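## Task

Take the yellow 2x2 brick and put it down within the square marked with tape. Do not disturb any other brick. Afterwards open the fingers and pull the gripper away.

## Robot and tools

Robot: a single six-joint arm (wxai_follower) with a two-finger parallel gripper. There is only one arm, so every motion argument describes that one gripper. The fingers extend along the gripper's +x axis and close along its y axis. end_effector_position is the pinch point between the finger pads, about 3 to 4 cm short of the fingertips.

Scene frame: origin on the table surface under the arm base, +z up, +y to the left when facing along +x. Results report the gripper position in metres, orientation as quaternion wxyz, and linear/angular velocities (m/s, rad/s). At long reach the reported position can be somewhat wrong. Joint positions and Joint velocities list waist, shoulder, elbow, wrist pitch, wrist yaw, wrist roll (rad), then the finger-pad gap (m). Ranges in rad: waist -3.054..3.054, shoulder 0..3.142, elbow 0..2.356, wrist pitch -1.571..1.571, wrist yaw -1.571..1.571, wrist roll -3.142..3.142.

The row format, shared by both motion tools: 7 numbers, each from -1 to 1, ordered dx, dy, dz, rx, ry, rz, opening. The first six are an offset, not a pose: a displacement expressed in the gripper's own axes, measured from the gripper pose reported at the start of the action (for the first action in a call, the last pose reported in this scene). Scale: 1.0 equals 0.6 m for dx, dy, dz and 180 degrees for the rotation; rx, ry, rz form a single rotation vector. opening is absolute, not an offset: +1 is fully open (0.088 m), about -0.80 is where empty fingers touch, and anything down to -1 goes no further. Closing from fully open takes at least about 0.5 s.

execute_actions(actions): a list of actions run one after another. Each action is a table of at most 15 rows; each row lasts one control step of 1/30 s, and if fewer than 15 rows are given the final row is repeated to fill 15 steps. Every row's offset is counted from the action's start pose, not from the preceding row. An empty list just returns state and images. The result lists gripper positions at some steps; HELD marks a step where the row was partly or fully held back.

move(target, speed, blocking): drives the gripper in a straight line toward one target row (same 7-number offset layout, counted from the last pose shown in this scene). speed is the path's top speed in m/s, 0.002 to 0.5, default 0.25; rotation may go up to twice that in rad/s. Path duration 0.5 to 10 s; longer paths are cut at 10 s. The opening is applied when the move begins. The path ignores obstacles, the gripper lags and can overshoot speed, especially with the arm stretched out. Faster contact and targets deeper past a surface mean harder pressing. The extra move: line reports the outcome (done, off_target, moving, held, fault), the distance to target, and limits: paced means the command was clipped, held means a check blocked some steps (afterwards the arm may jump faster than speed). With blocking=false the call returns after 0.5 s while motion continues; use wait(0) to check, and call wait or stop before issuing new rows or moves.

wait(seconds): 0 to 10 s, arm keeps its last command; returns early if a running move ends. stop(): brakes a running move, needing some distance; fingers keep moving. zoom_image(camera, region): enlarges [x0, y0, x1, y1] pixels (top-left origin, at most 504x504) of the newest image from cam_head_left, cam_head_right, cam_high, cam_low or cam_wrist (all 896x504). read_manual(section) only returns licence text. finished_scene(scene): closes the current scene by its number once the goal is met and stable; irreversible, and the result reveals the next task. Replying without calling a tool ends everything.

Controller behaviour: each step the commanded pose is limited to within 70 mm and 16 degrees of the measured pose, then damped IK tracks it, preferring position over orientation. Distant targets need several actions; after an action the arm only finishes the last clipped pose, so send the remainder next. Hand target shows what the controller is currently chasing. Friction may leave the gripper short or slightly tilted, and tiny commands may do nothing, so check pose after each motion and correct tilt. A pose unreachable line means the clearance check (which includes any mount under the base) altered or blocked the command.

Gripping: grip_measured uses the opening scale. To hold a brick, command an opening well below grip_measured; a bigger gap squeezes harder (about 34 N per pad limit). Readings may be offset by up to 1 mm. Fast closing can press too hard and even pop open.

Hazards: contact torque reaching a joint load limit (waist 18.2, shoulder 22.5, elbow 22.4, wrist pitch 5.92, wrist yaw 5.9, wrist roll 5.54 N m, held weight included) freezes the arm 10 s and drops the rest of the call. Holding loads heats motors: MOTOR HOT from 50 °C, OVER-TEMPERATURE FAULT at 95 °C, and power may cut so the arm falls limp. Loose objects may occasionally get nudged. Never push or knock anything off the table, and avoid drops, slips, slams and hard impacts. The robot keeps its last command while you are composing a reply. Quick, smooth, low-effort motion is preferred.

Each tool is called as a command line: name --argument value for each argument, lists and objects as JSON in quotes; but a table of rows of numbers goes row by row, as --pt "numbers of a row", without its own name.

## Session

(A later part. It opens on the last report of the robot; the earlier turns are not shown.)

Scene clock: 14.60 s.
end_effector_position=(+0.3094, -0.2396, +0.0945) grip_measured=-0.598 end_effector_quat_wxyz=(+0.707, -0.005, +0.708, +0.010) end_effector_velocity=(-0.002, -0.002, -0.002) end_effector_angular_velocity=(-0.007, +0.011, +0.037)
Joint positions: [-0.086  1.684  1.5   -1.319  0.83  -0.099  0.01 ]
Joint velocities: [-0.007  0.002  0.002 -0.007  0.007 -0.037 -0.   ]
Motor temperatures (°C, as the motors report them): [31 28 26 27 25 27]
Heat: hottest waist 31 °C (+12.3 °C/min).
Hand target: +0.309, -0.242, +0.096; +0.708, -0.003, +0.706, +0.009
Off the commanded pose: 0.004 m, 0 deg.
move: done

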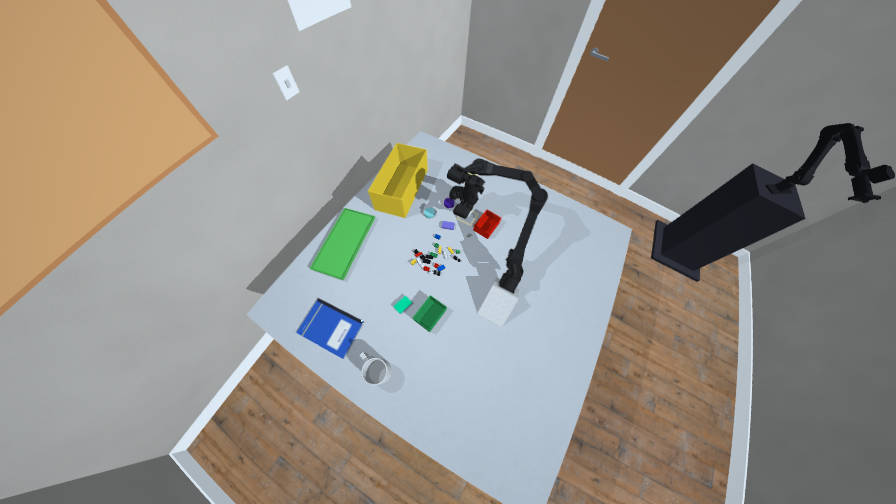

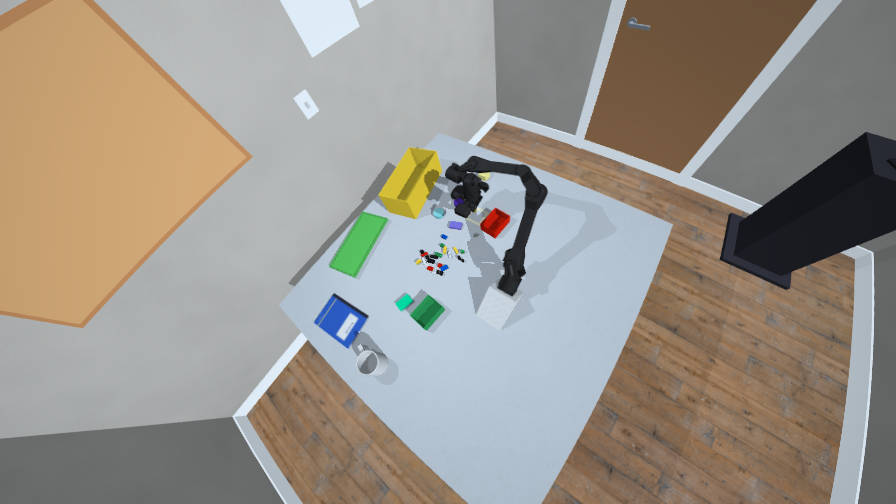

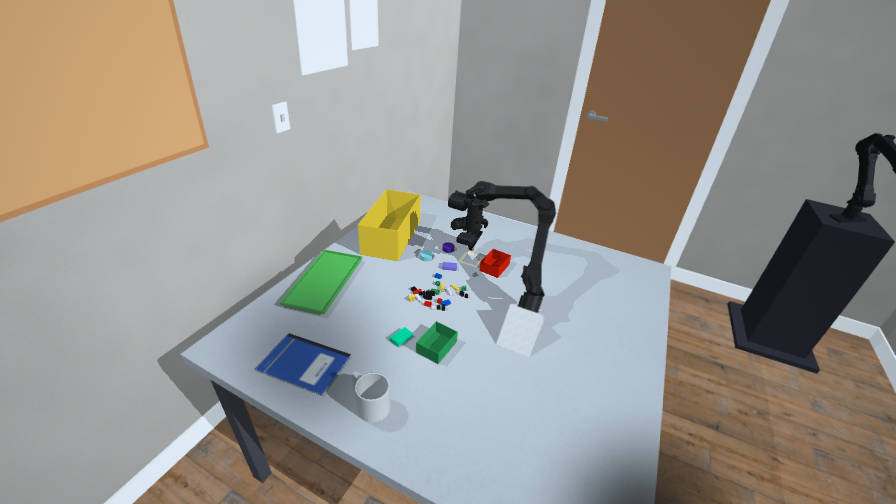

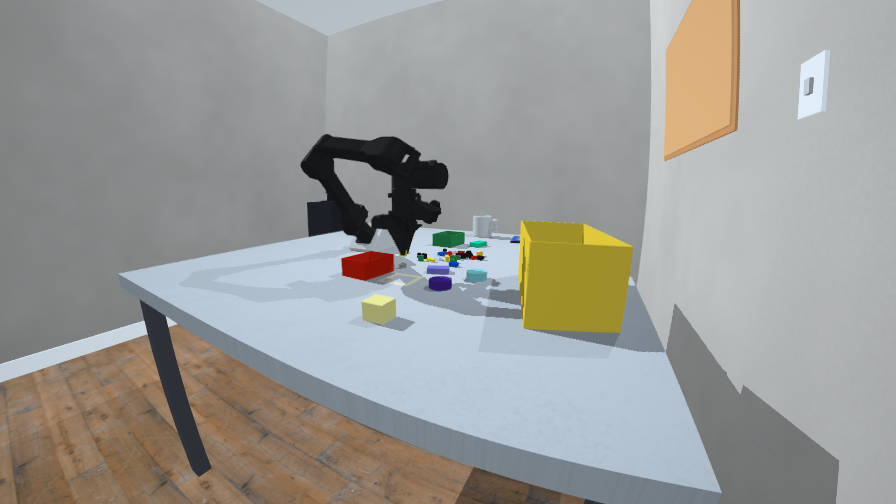

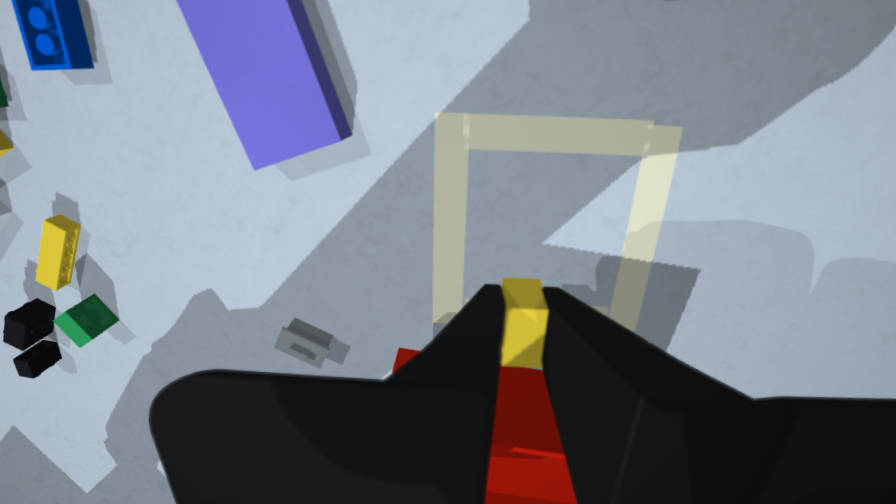

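move --target '[0.075, -0.032, 0.012, 0, 0, 0, -0.73]' --speed 0.07

zoom_image --camera "cam_low" --region '[340, 225, 460, 300]'

Scene clock: 15.80 s.
end_effector_position=(+0.3169, -0.2618, +0.0538) grip_measured=-0.598 end_effector_quat_wxyz=(+0.710, -0.001, +0.704, +0.003) end_effector_velocity=(-0.002, +0.001, -0.000) end_effector_angular_velocity=(+0.008, +0.004, +0.026)
Joint positions: [-0.225  1.684  1.449 -1.102  0.812 -0.3    0.01 ]
Joint velocities: [-0.002 -0.002 -0.002 -0.007 -0.007 -0.022 -0.   ]
Motor temperatures (°C, as the motors report them): [31 28 26 27 25 27]
Heat: hottest waist 31 °C (+11.4 °C/min).
Hand target: +0.317, -0.258, +0.049; +0.706, -0.004, +0.708, +0.010
Off the commanded pose: 0.006 m, 1 deg.
move: done

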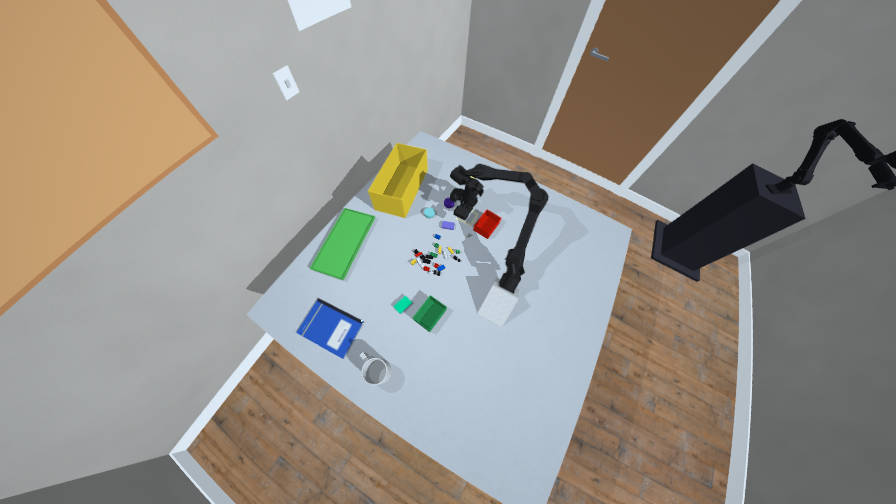

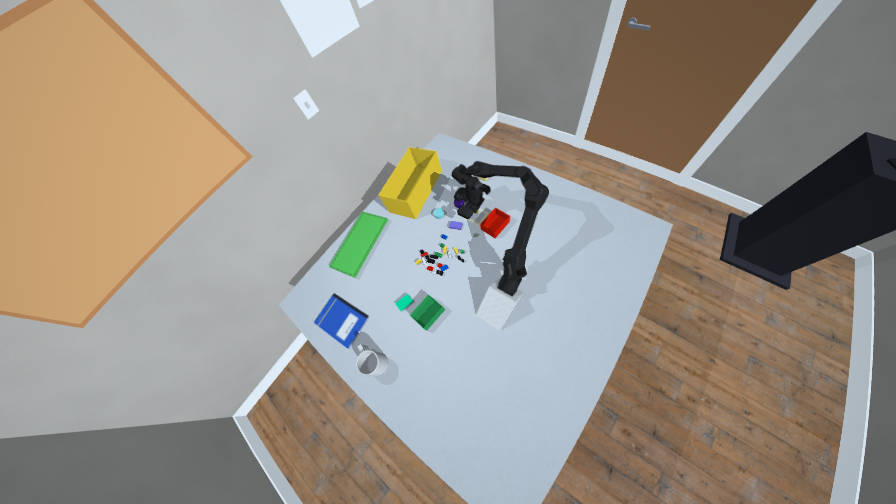

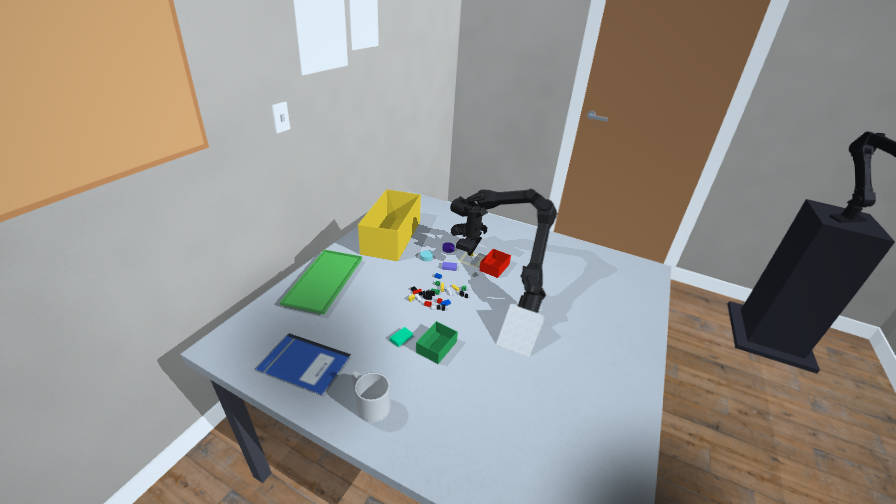

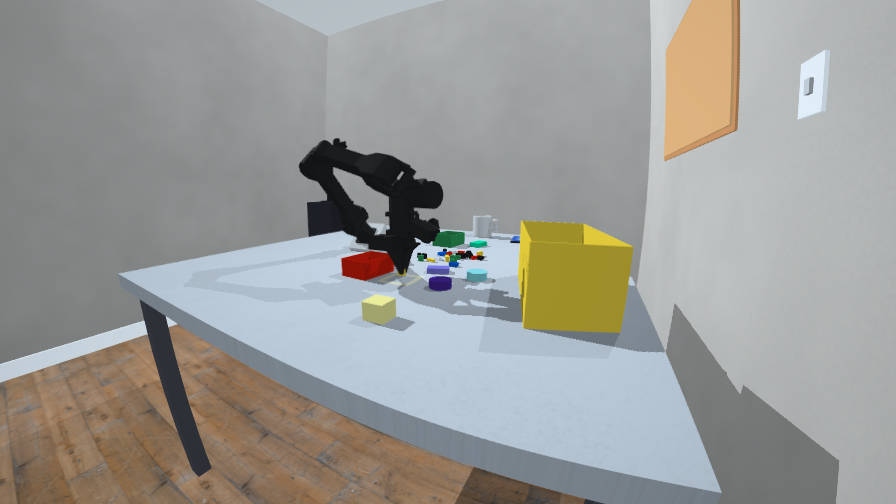

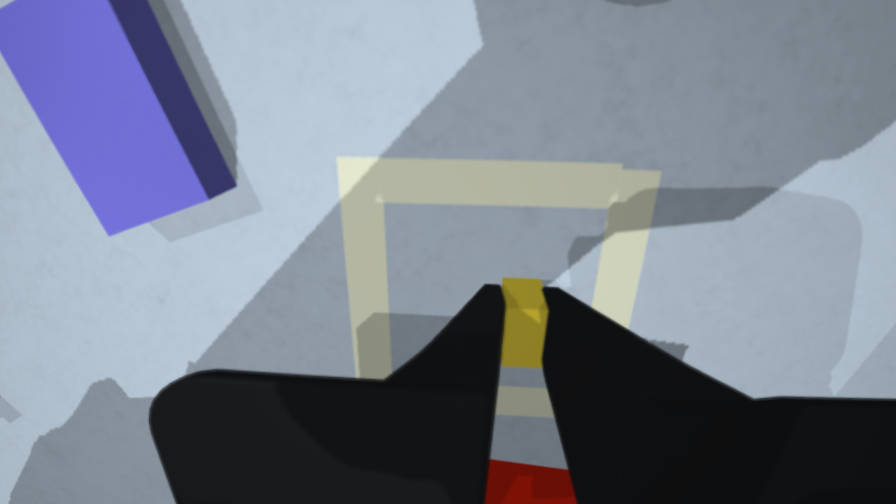

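Region (340, 225, 460, 300) of cam_low's 896x504 image, scaled by 4.200, with more detail than that image has; it fills the top 315 rows of this view, and the rest is white.

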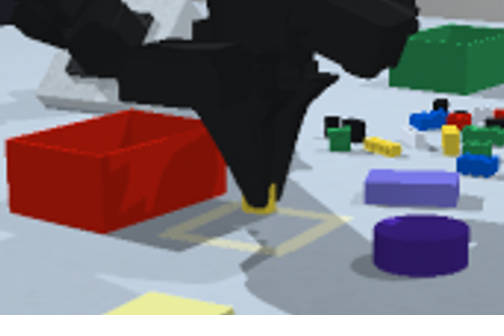

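move --target '[0.023, 0.012, 0.0, 0, 0, 0, -0.73]' --speed 0.02

zoom_image --camera "cam_low" --region '[340, 225, 460, 300]'

Scene clock: 16.87 s.
end_effector_position=(+0.3183, -0.2562, +0.0429) grip_measured=-0.598 end_effector_quat_wxyz=(+0.713, -0.001, +0.701, -0.001) end_effector_velocity=(+0.004, +0.002, -0.000) end_effector_angular_velocity=(+0.003, -0.015, -0.003)
Joint positions: [-0.237  1.684  1.401 -1.03   0.811 -0.317  0.01 ]
Joint velocities: [ 0.002  0.002 -0.002  0.022 -0.007 -0.007 -0.   ]
Motor temperatures (°C, as the motors report them): [31 28 26 27 25 27]
Heat: hottest waist 31 °C (+10.7 °C/min).
Hand target: +0.317, -0.254, +0.040; +0.710, -0.001, +0.704, +0.003
Off the commanded pose: 0.004 m, 1 deg.
move: done

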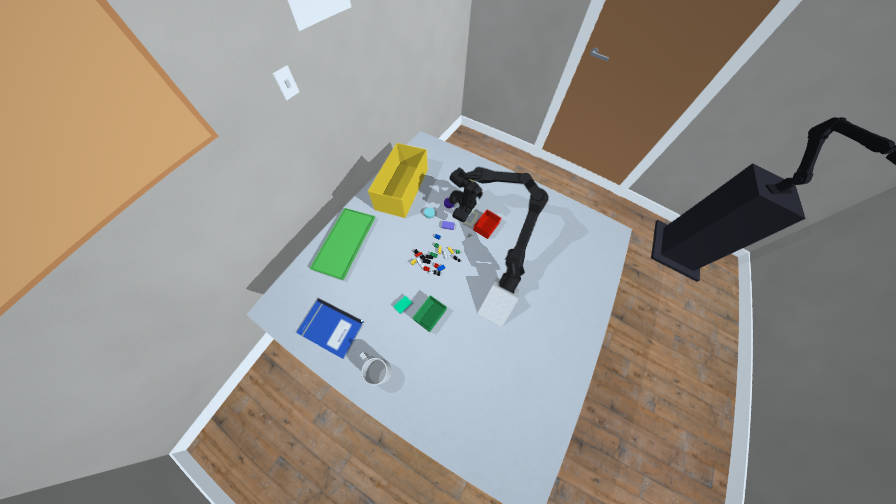

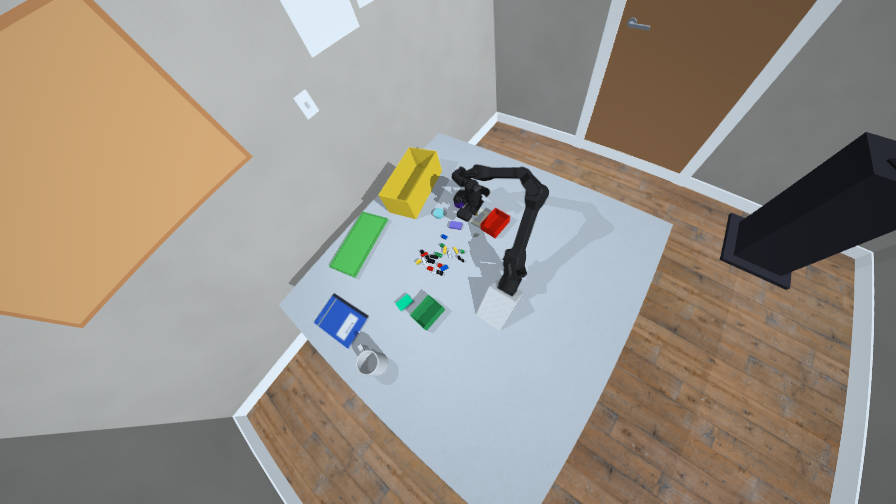

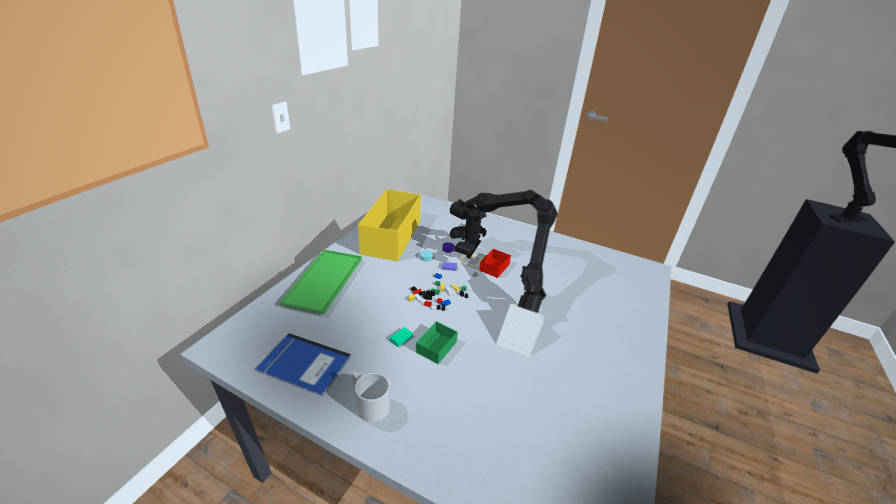

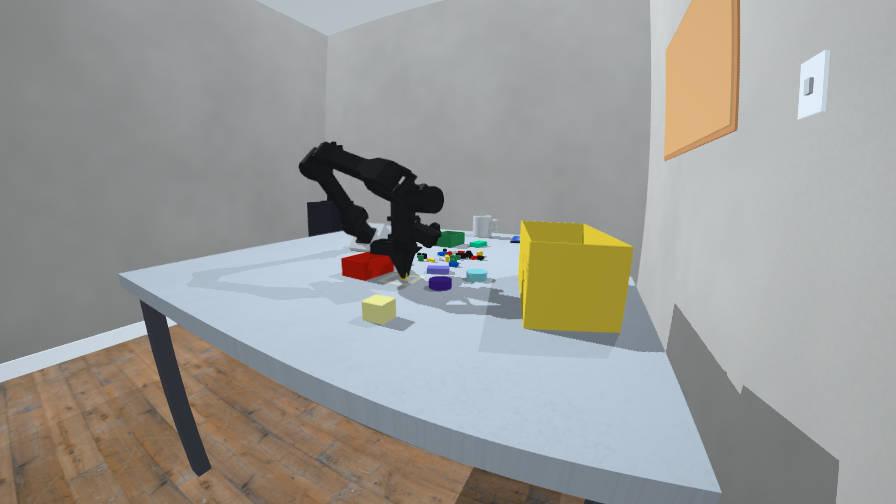

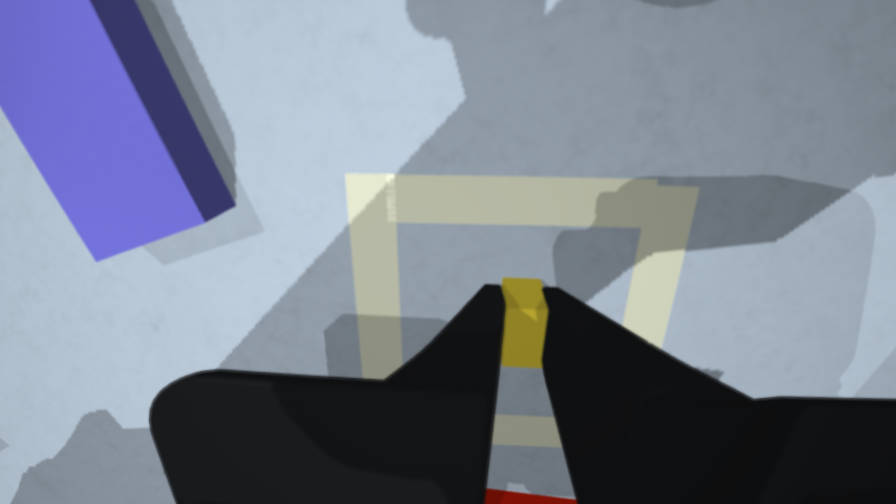

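Region (340, 225, 460, 300) of cam_low's 896x504 image, scaled by 4.200, with more detail than that image has; it fills the top 315 rows of this view, and the rest is white.

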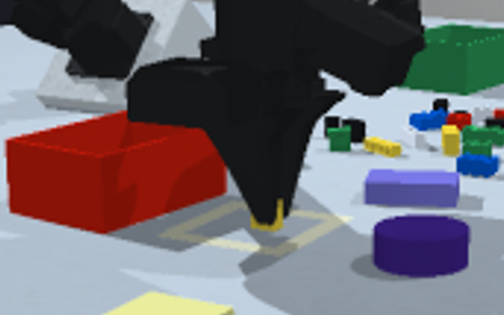

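execute_actions --actions '[[[0.002,0,0,0,0,0,-0.73],[0.003,0,0,0,0,0,-0.73],[0.004,0,0,0,0,0,-0.73],[0.005,0,0,0,0,0,-0.73],[0.006,0,0,0,0,0,-0.73],[0.007,0,0,0,0,0,-0.73]],[[0,0,0,0,0,0,-0.63],[0,0,0,0,0,0,-0.6],[0,0,0,0,0,0,-0.57],[0,0,0,0,0,0,-0.54],[0,0,0,0,0,0,-0.5],[0,0,0,0,0,0,-0.46],[0,0,0,0,0,0,-0.42],[0,0,0,0,0,0,-0.38],[0,0,0,0,0,0,-0.35]]]'

move --target '[-0.13, 0, 0, 0, 0, 0, -0.35]' --speed 0.1

Scene clock: 18.00 s.
end_effector_position=(+0.3200, -0.2576, +0.0415) grip_measured=-0.358 end_effector_quat_wxyz=(+0.715, +0.000, +0.699, -0.004) end_effector_velocity=(-0.002, +0.001, -0.000) end_effector_angular_velocity=(+0.009, +0.004, -0.003)
Joint positions: [-0.242  1.684  1.398 -1.012  0.811 -0.326  0.021]
Joint velocities: [-0.002 -0.002 -0.002 -0.007 -0.007  0.007  0.004]
Motor temperatures (°C, as the motors report them): [31 28 26 27 25 27]
Heat: hottest waist 31 °C (+10.0 °C/min).
Hand target: +0.320, -0.258, +0.041; +0.715, +0.000, +0.699, -0.004
Off the commanded pose: 0.000 m, 0 deg.
Step readings (end_effector_position; steps 1 to 15: 1st action; 16 to 30: 2nd action):
0: (+0.3184, -0.2563, +0.0429)
1: (+0.3185, -0.2563, +0.0429)
2: (+0.3187, -0.2564, +0.0430)
4: (+0.3194, -0.2567, +0.0429)
8: (+0.3200, -0.2576, +0.0418)
15: (+0.3200, -0.2576, +0.0415)
16: (+0.3200, -0.2576, +0.0415)
17: (+0.3200, -0.2576, +0.0415)
19: (+0.3200, -0.2576, +0.0415)
23: (+0.3200, -0.2576, +0.0415)
30: end_effector_position above

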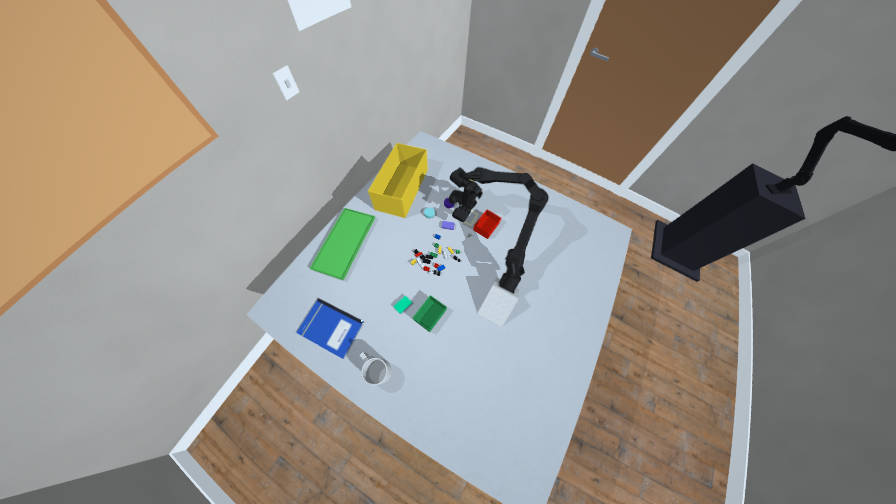

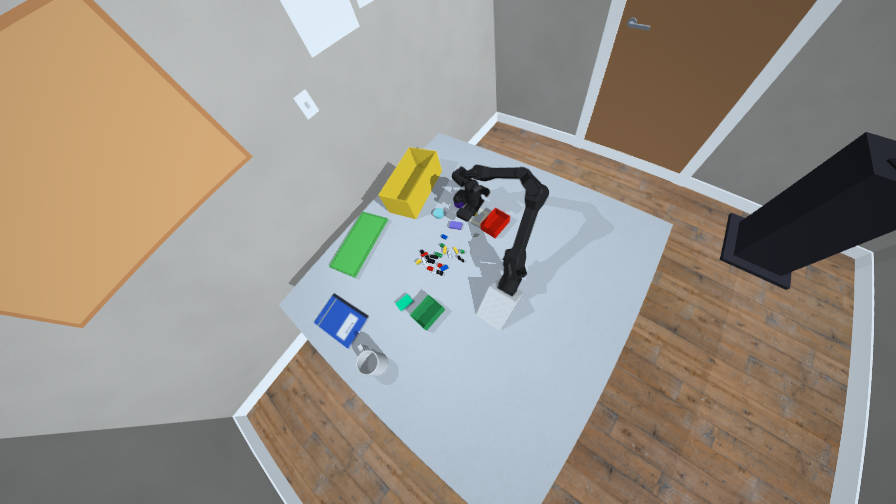

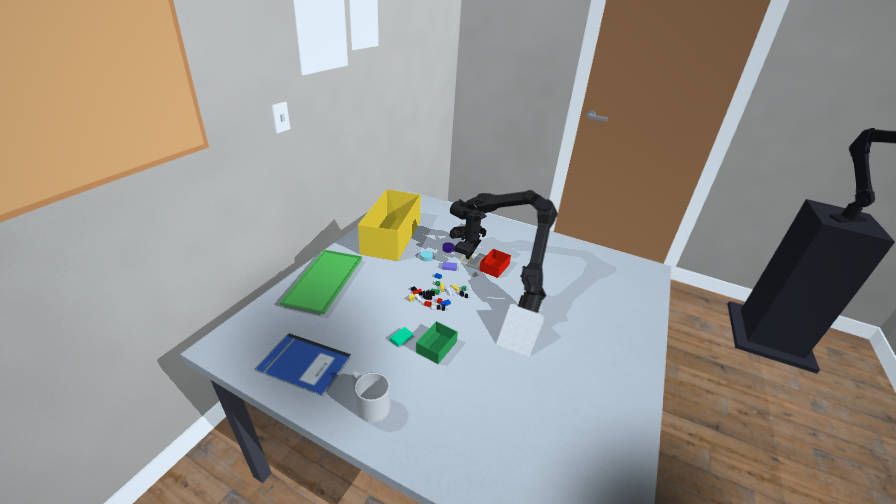

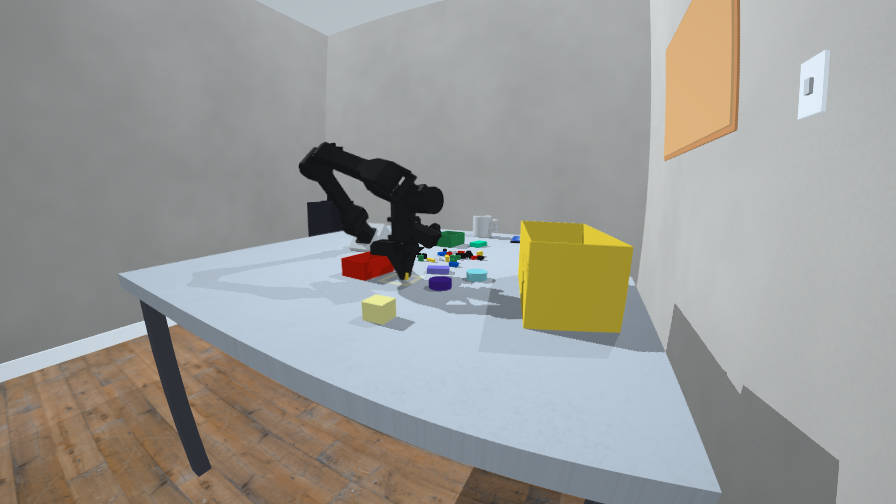

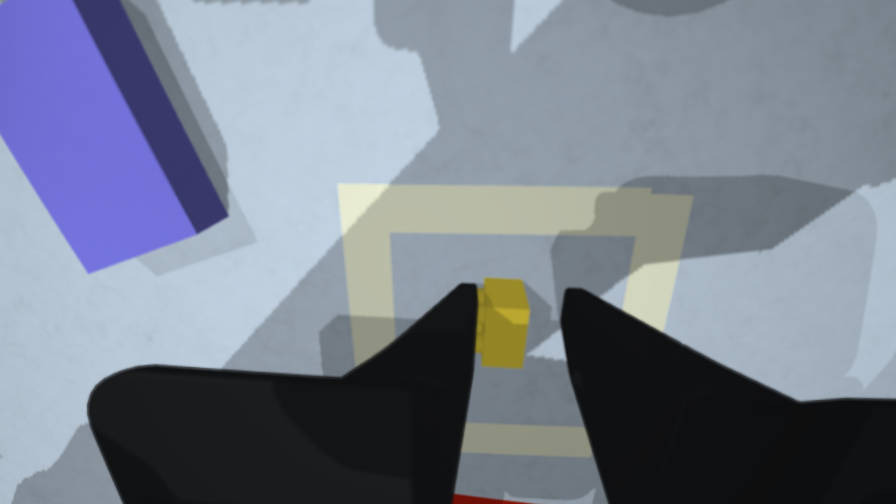

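Scene clock: 19.17 s.
end_effector_position=(+0.3161, -0.2586, +0.1202) grip_measured=-0.350 end_effector_quat_wxyz=(+0.717, +0.001, +0.697, -0.004) end_effector_velocity=(-0.006, +0.003, -0.003) end_effector_angular_velocity=(+0.008, +0.032, +0.040)
Joint positions: [-0.061  1.698  1.636 -1.421  0.841 -0.068  0.022]
Joint velocities: [-0.002  0.007 -0.002 -0.037 -0.007 -0.007 -0.   ]
Motor temperatures (°C, as the motors report them): [31 28 26 27 25 27]
Heat: hottest waist 31 °C (+9.4 °C/min).
Hand target: +0.318, -0.258, +0.120; +0.716, -0.000, +0.698, -0.004
Off the commanded pose: 0.003 m, 0 deg.
move: done

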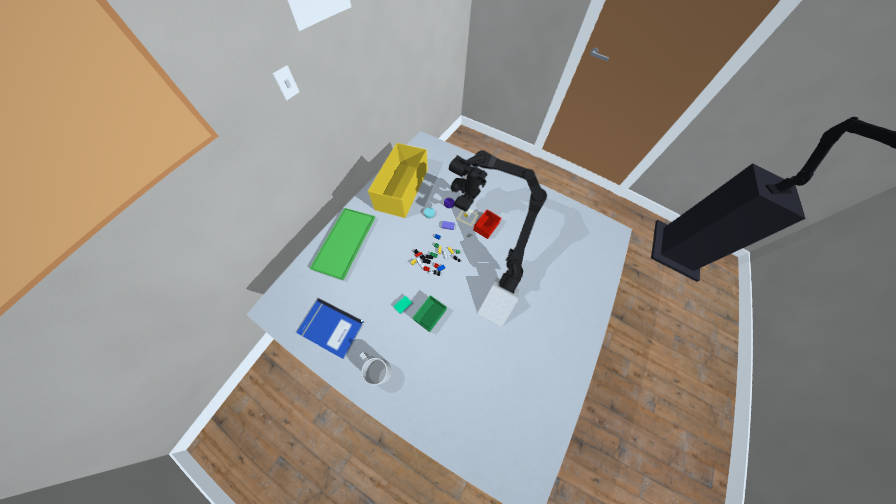

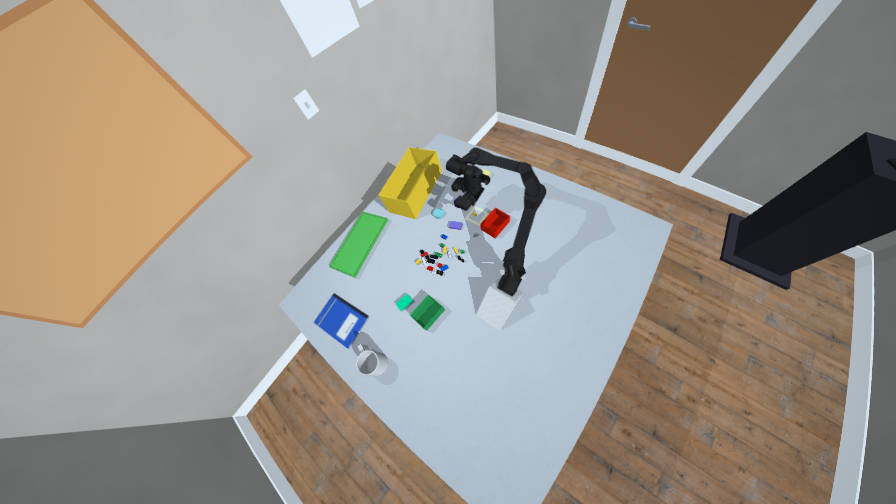

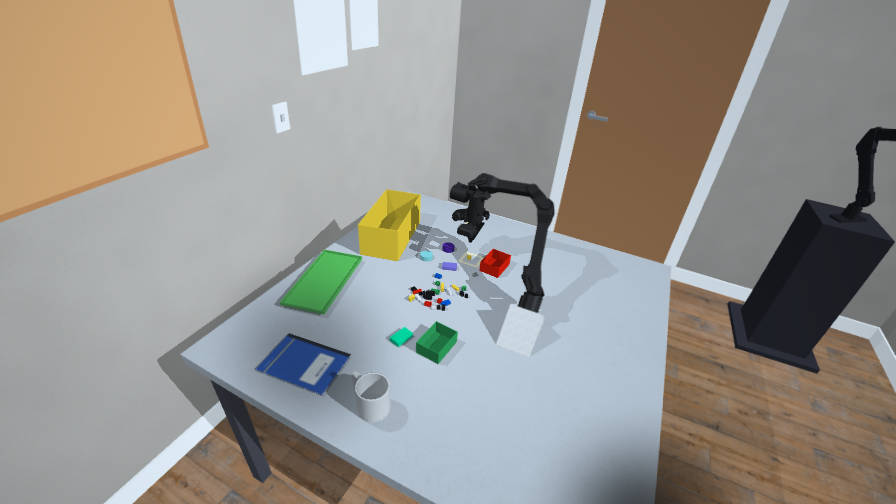

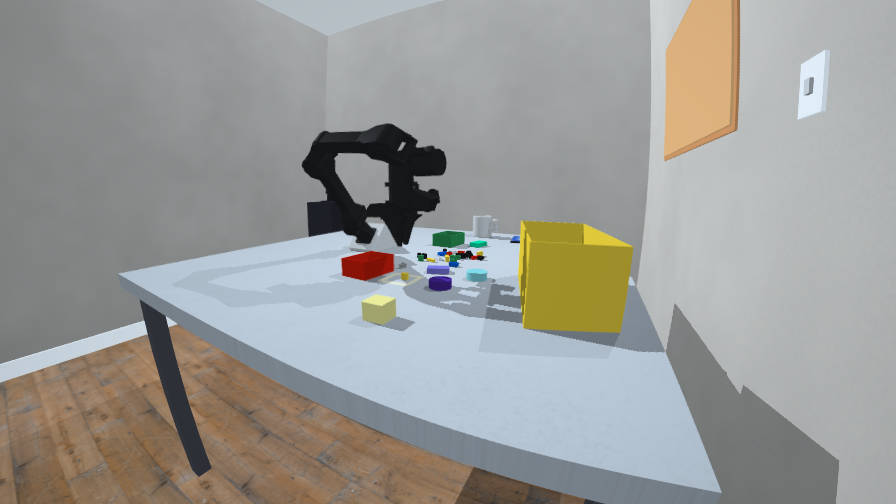

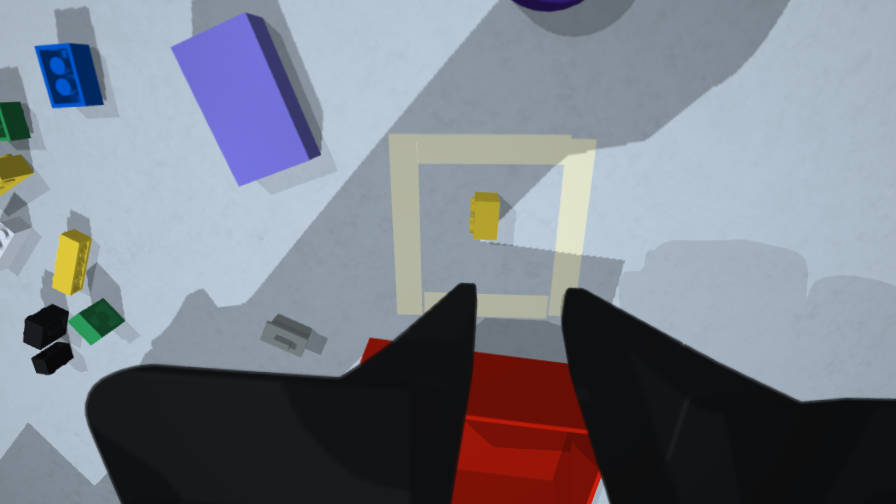

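finished_scene --scene 2

The scene is finished: the task was done.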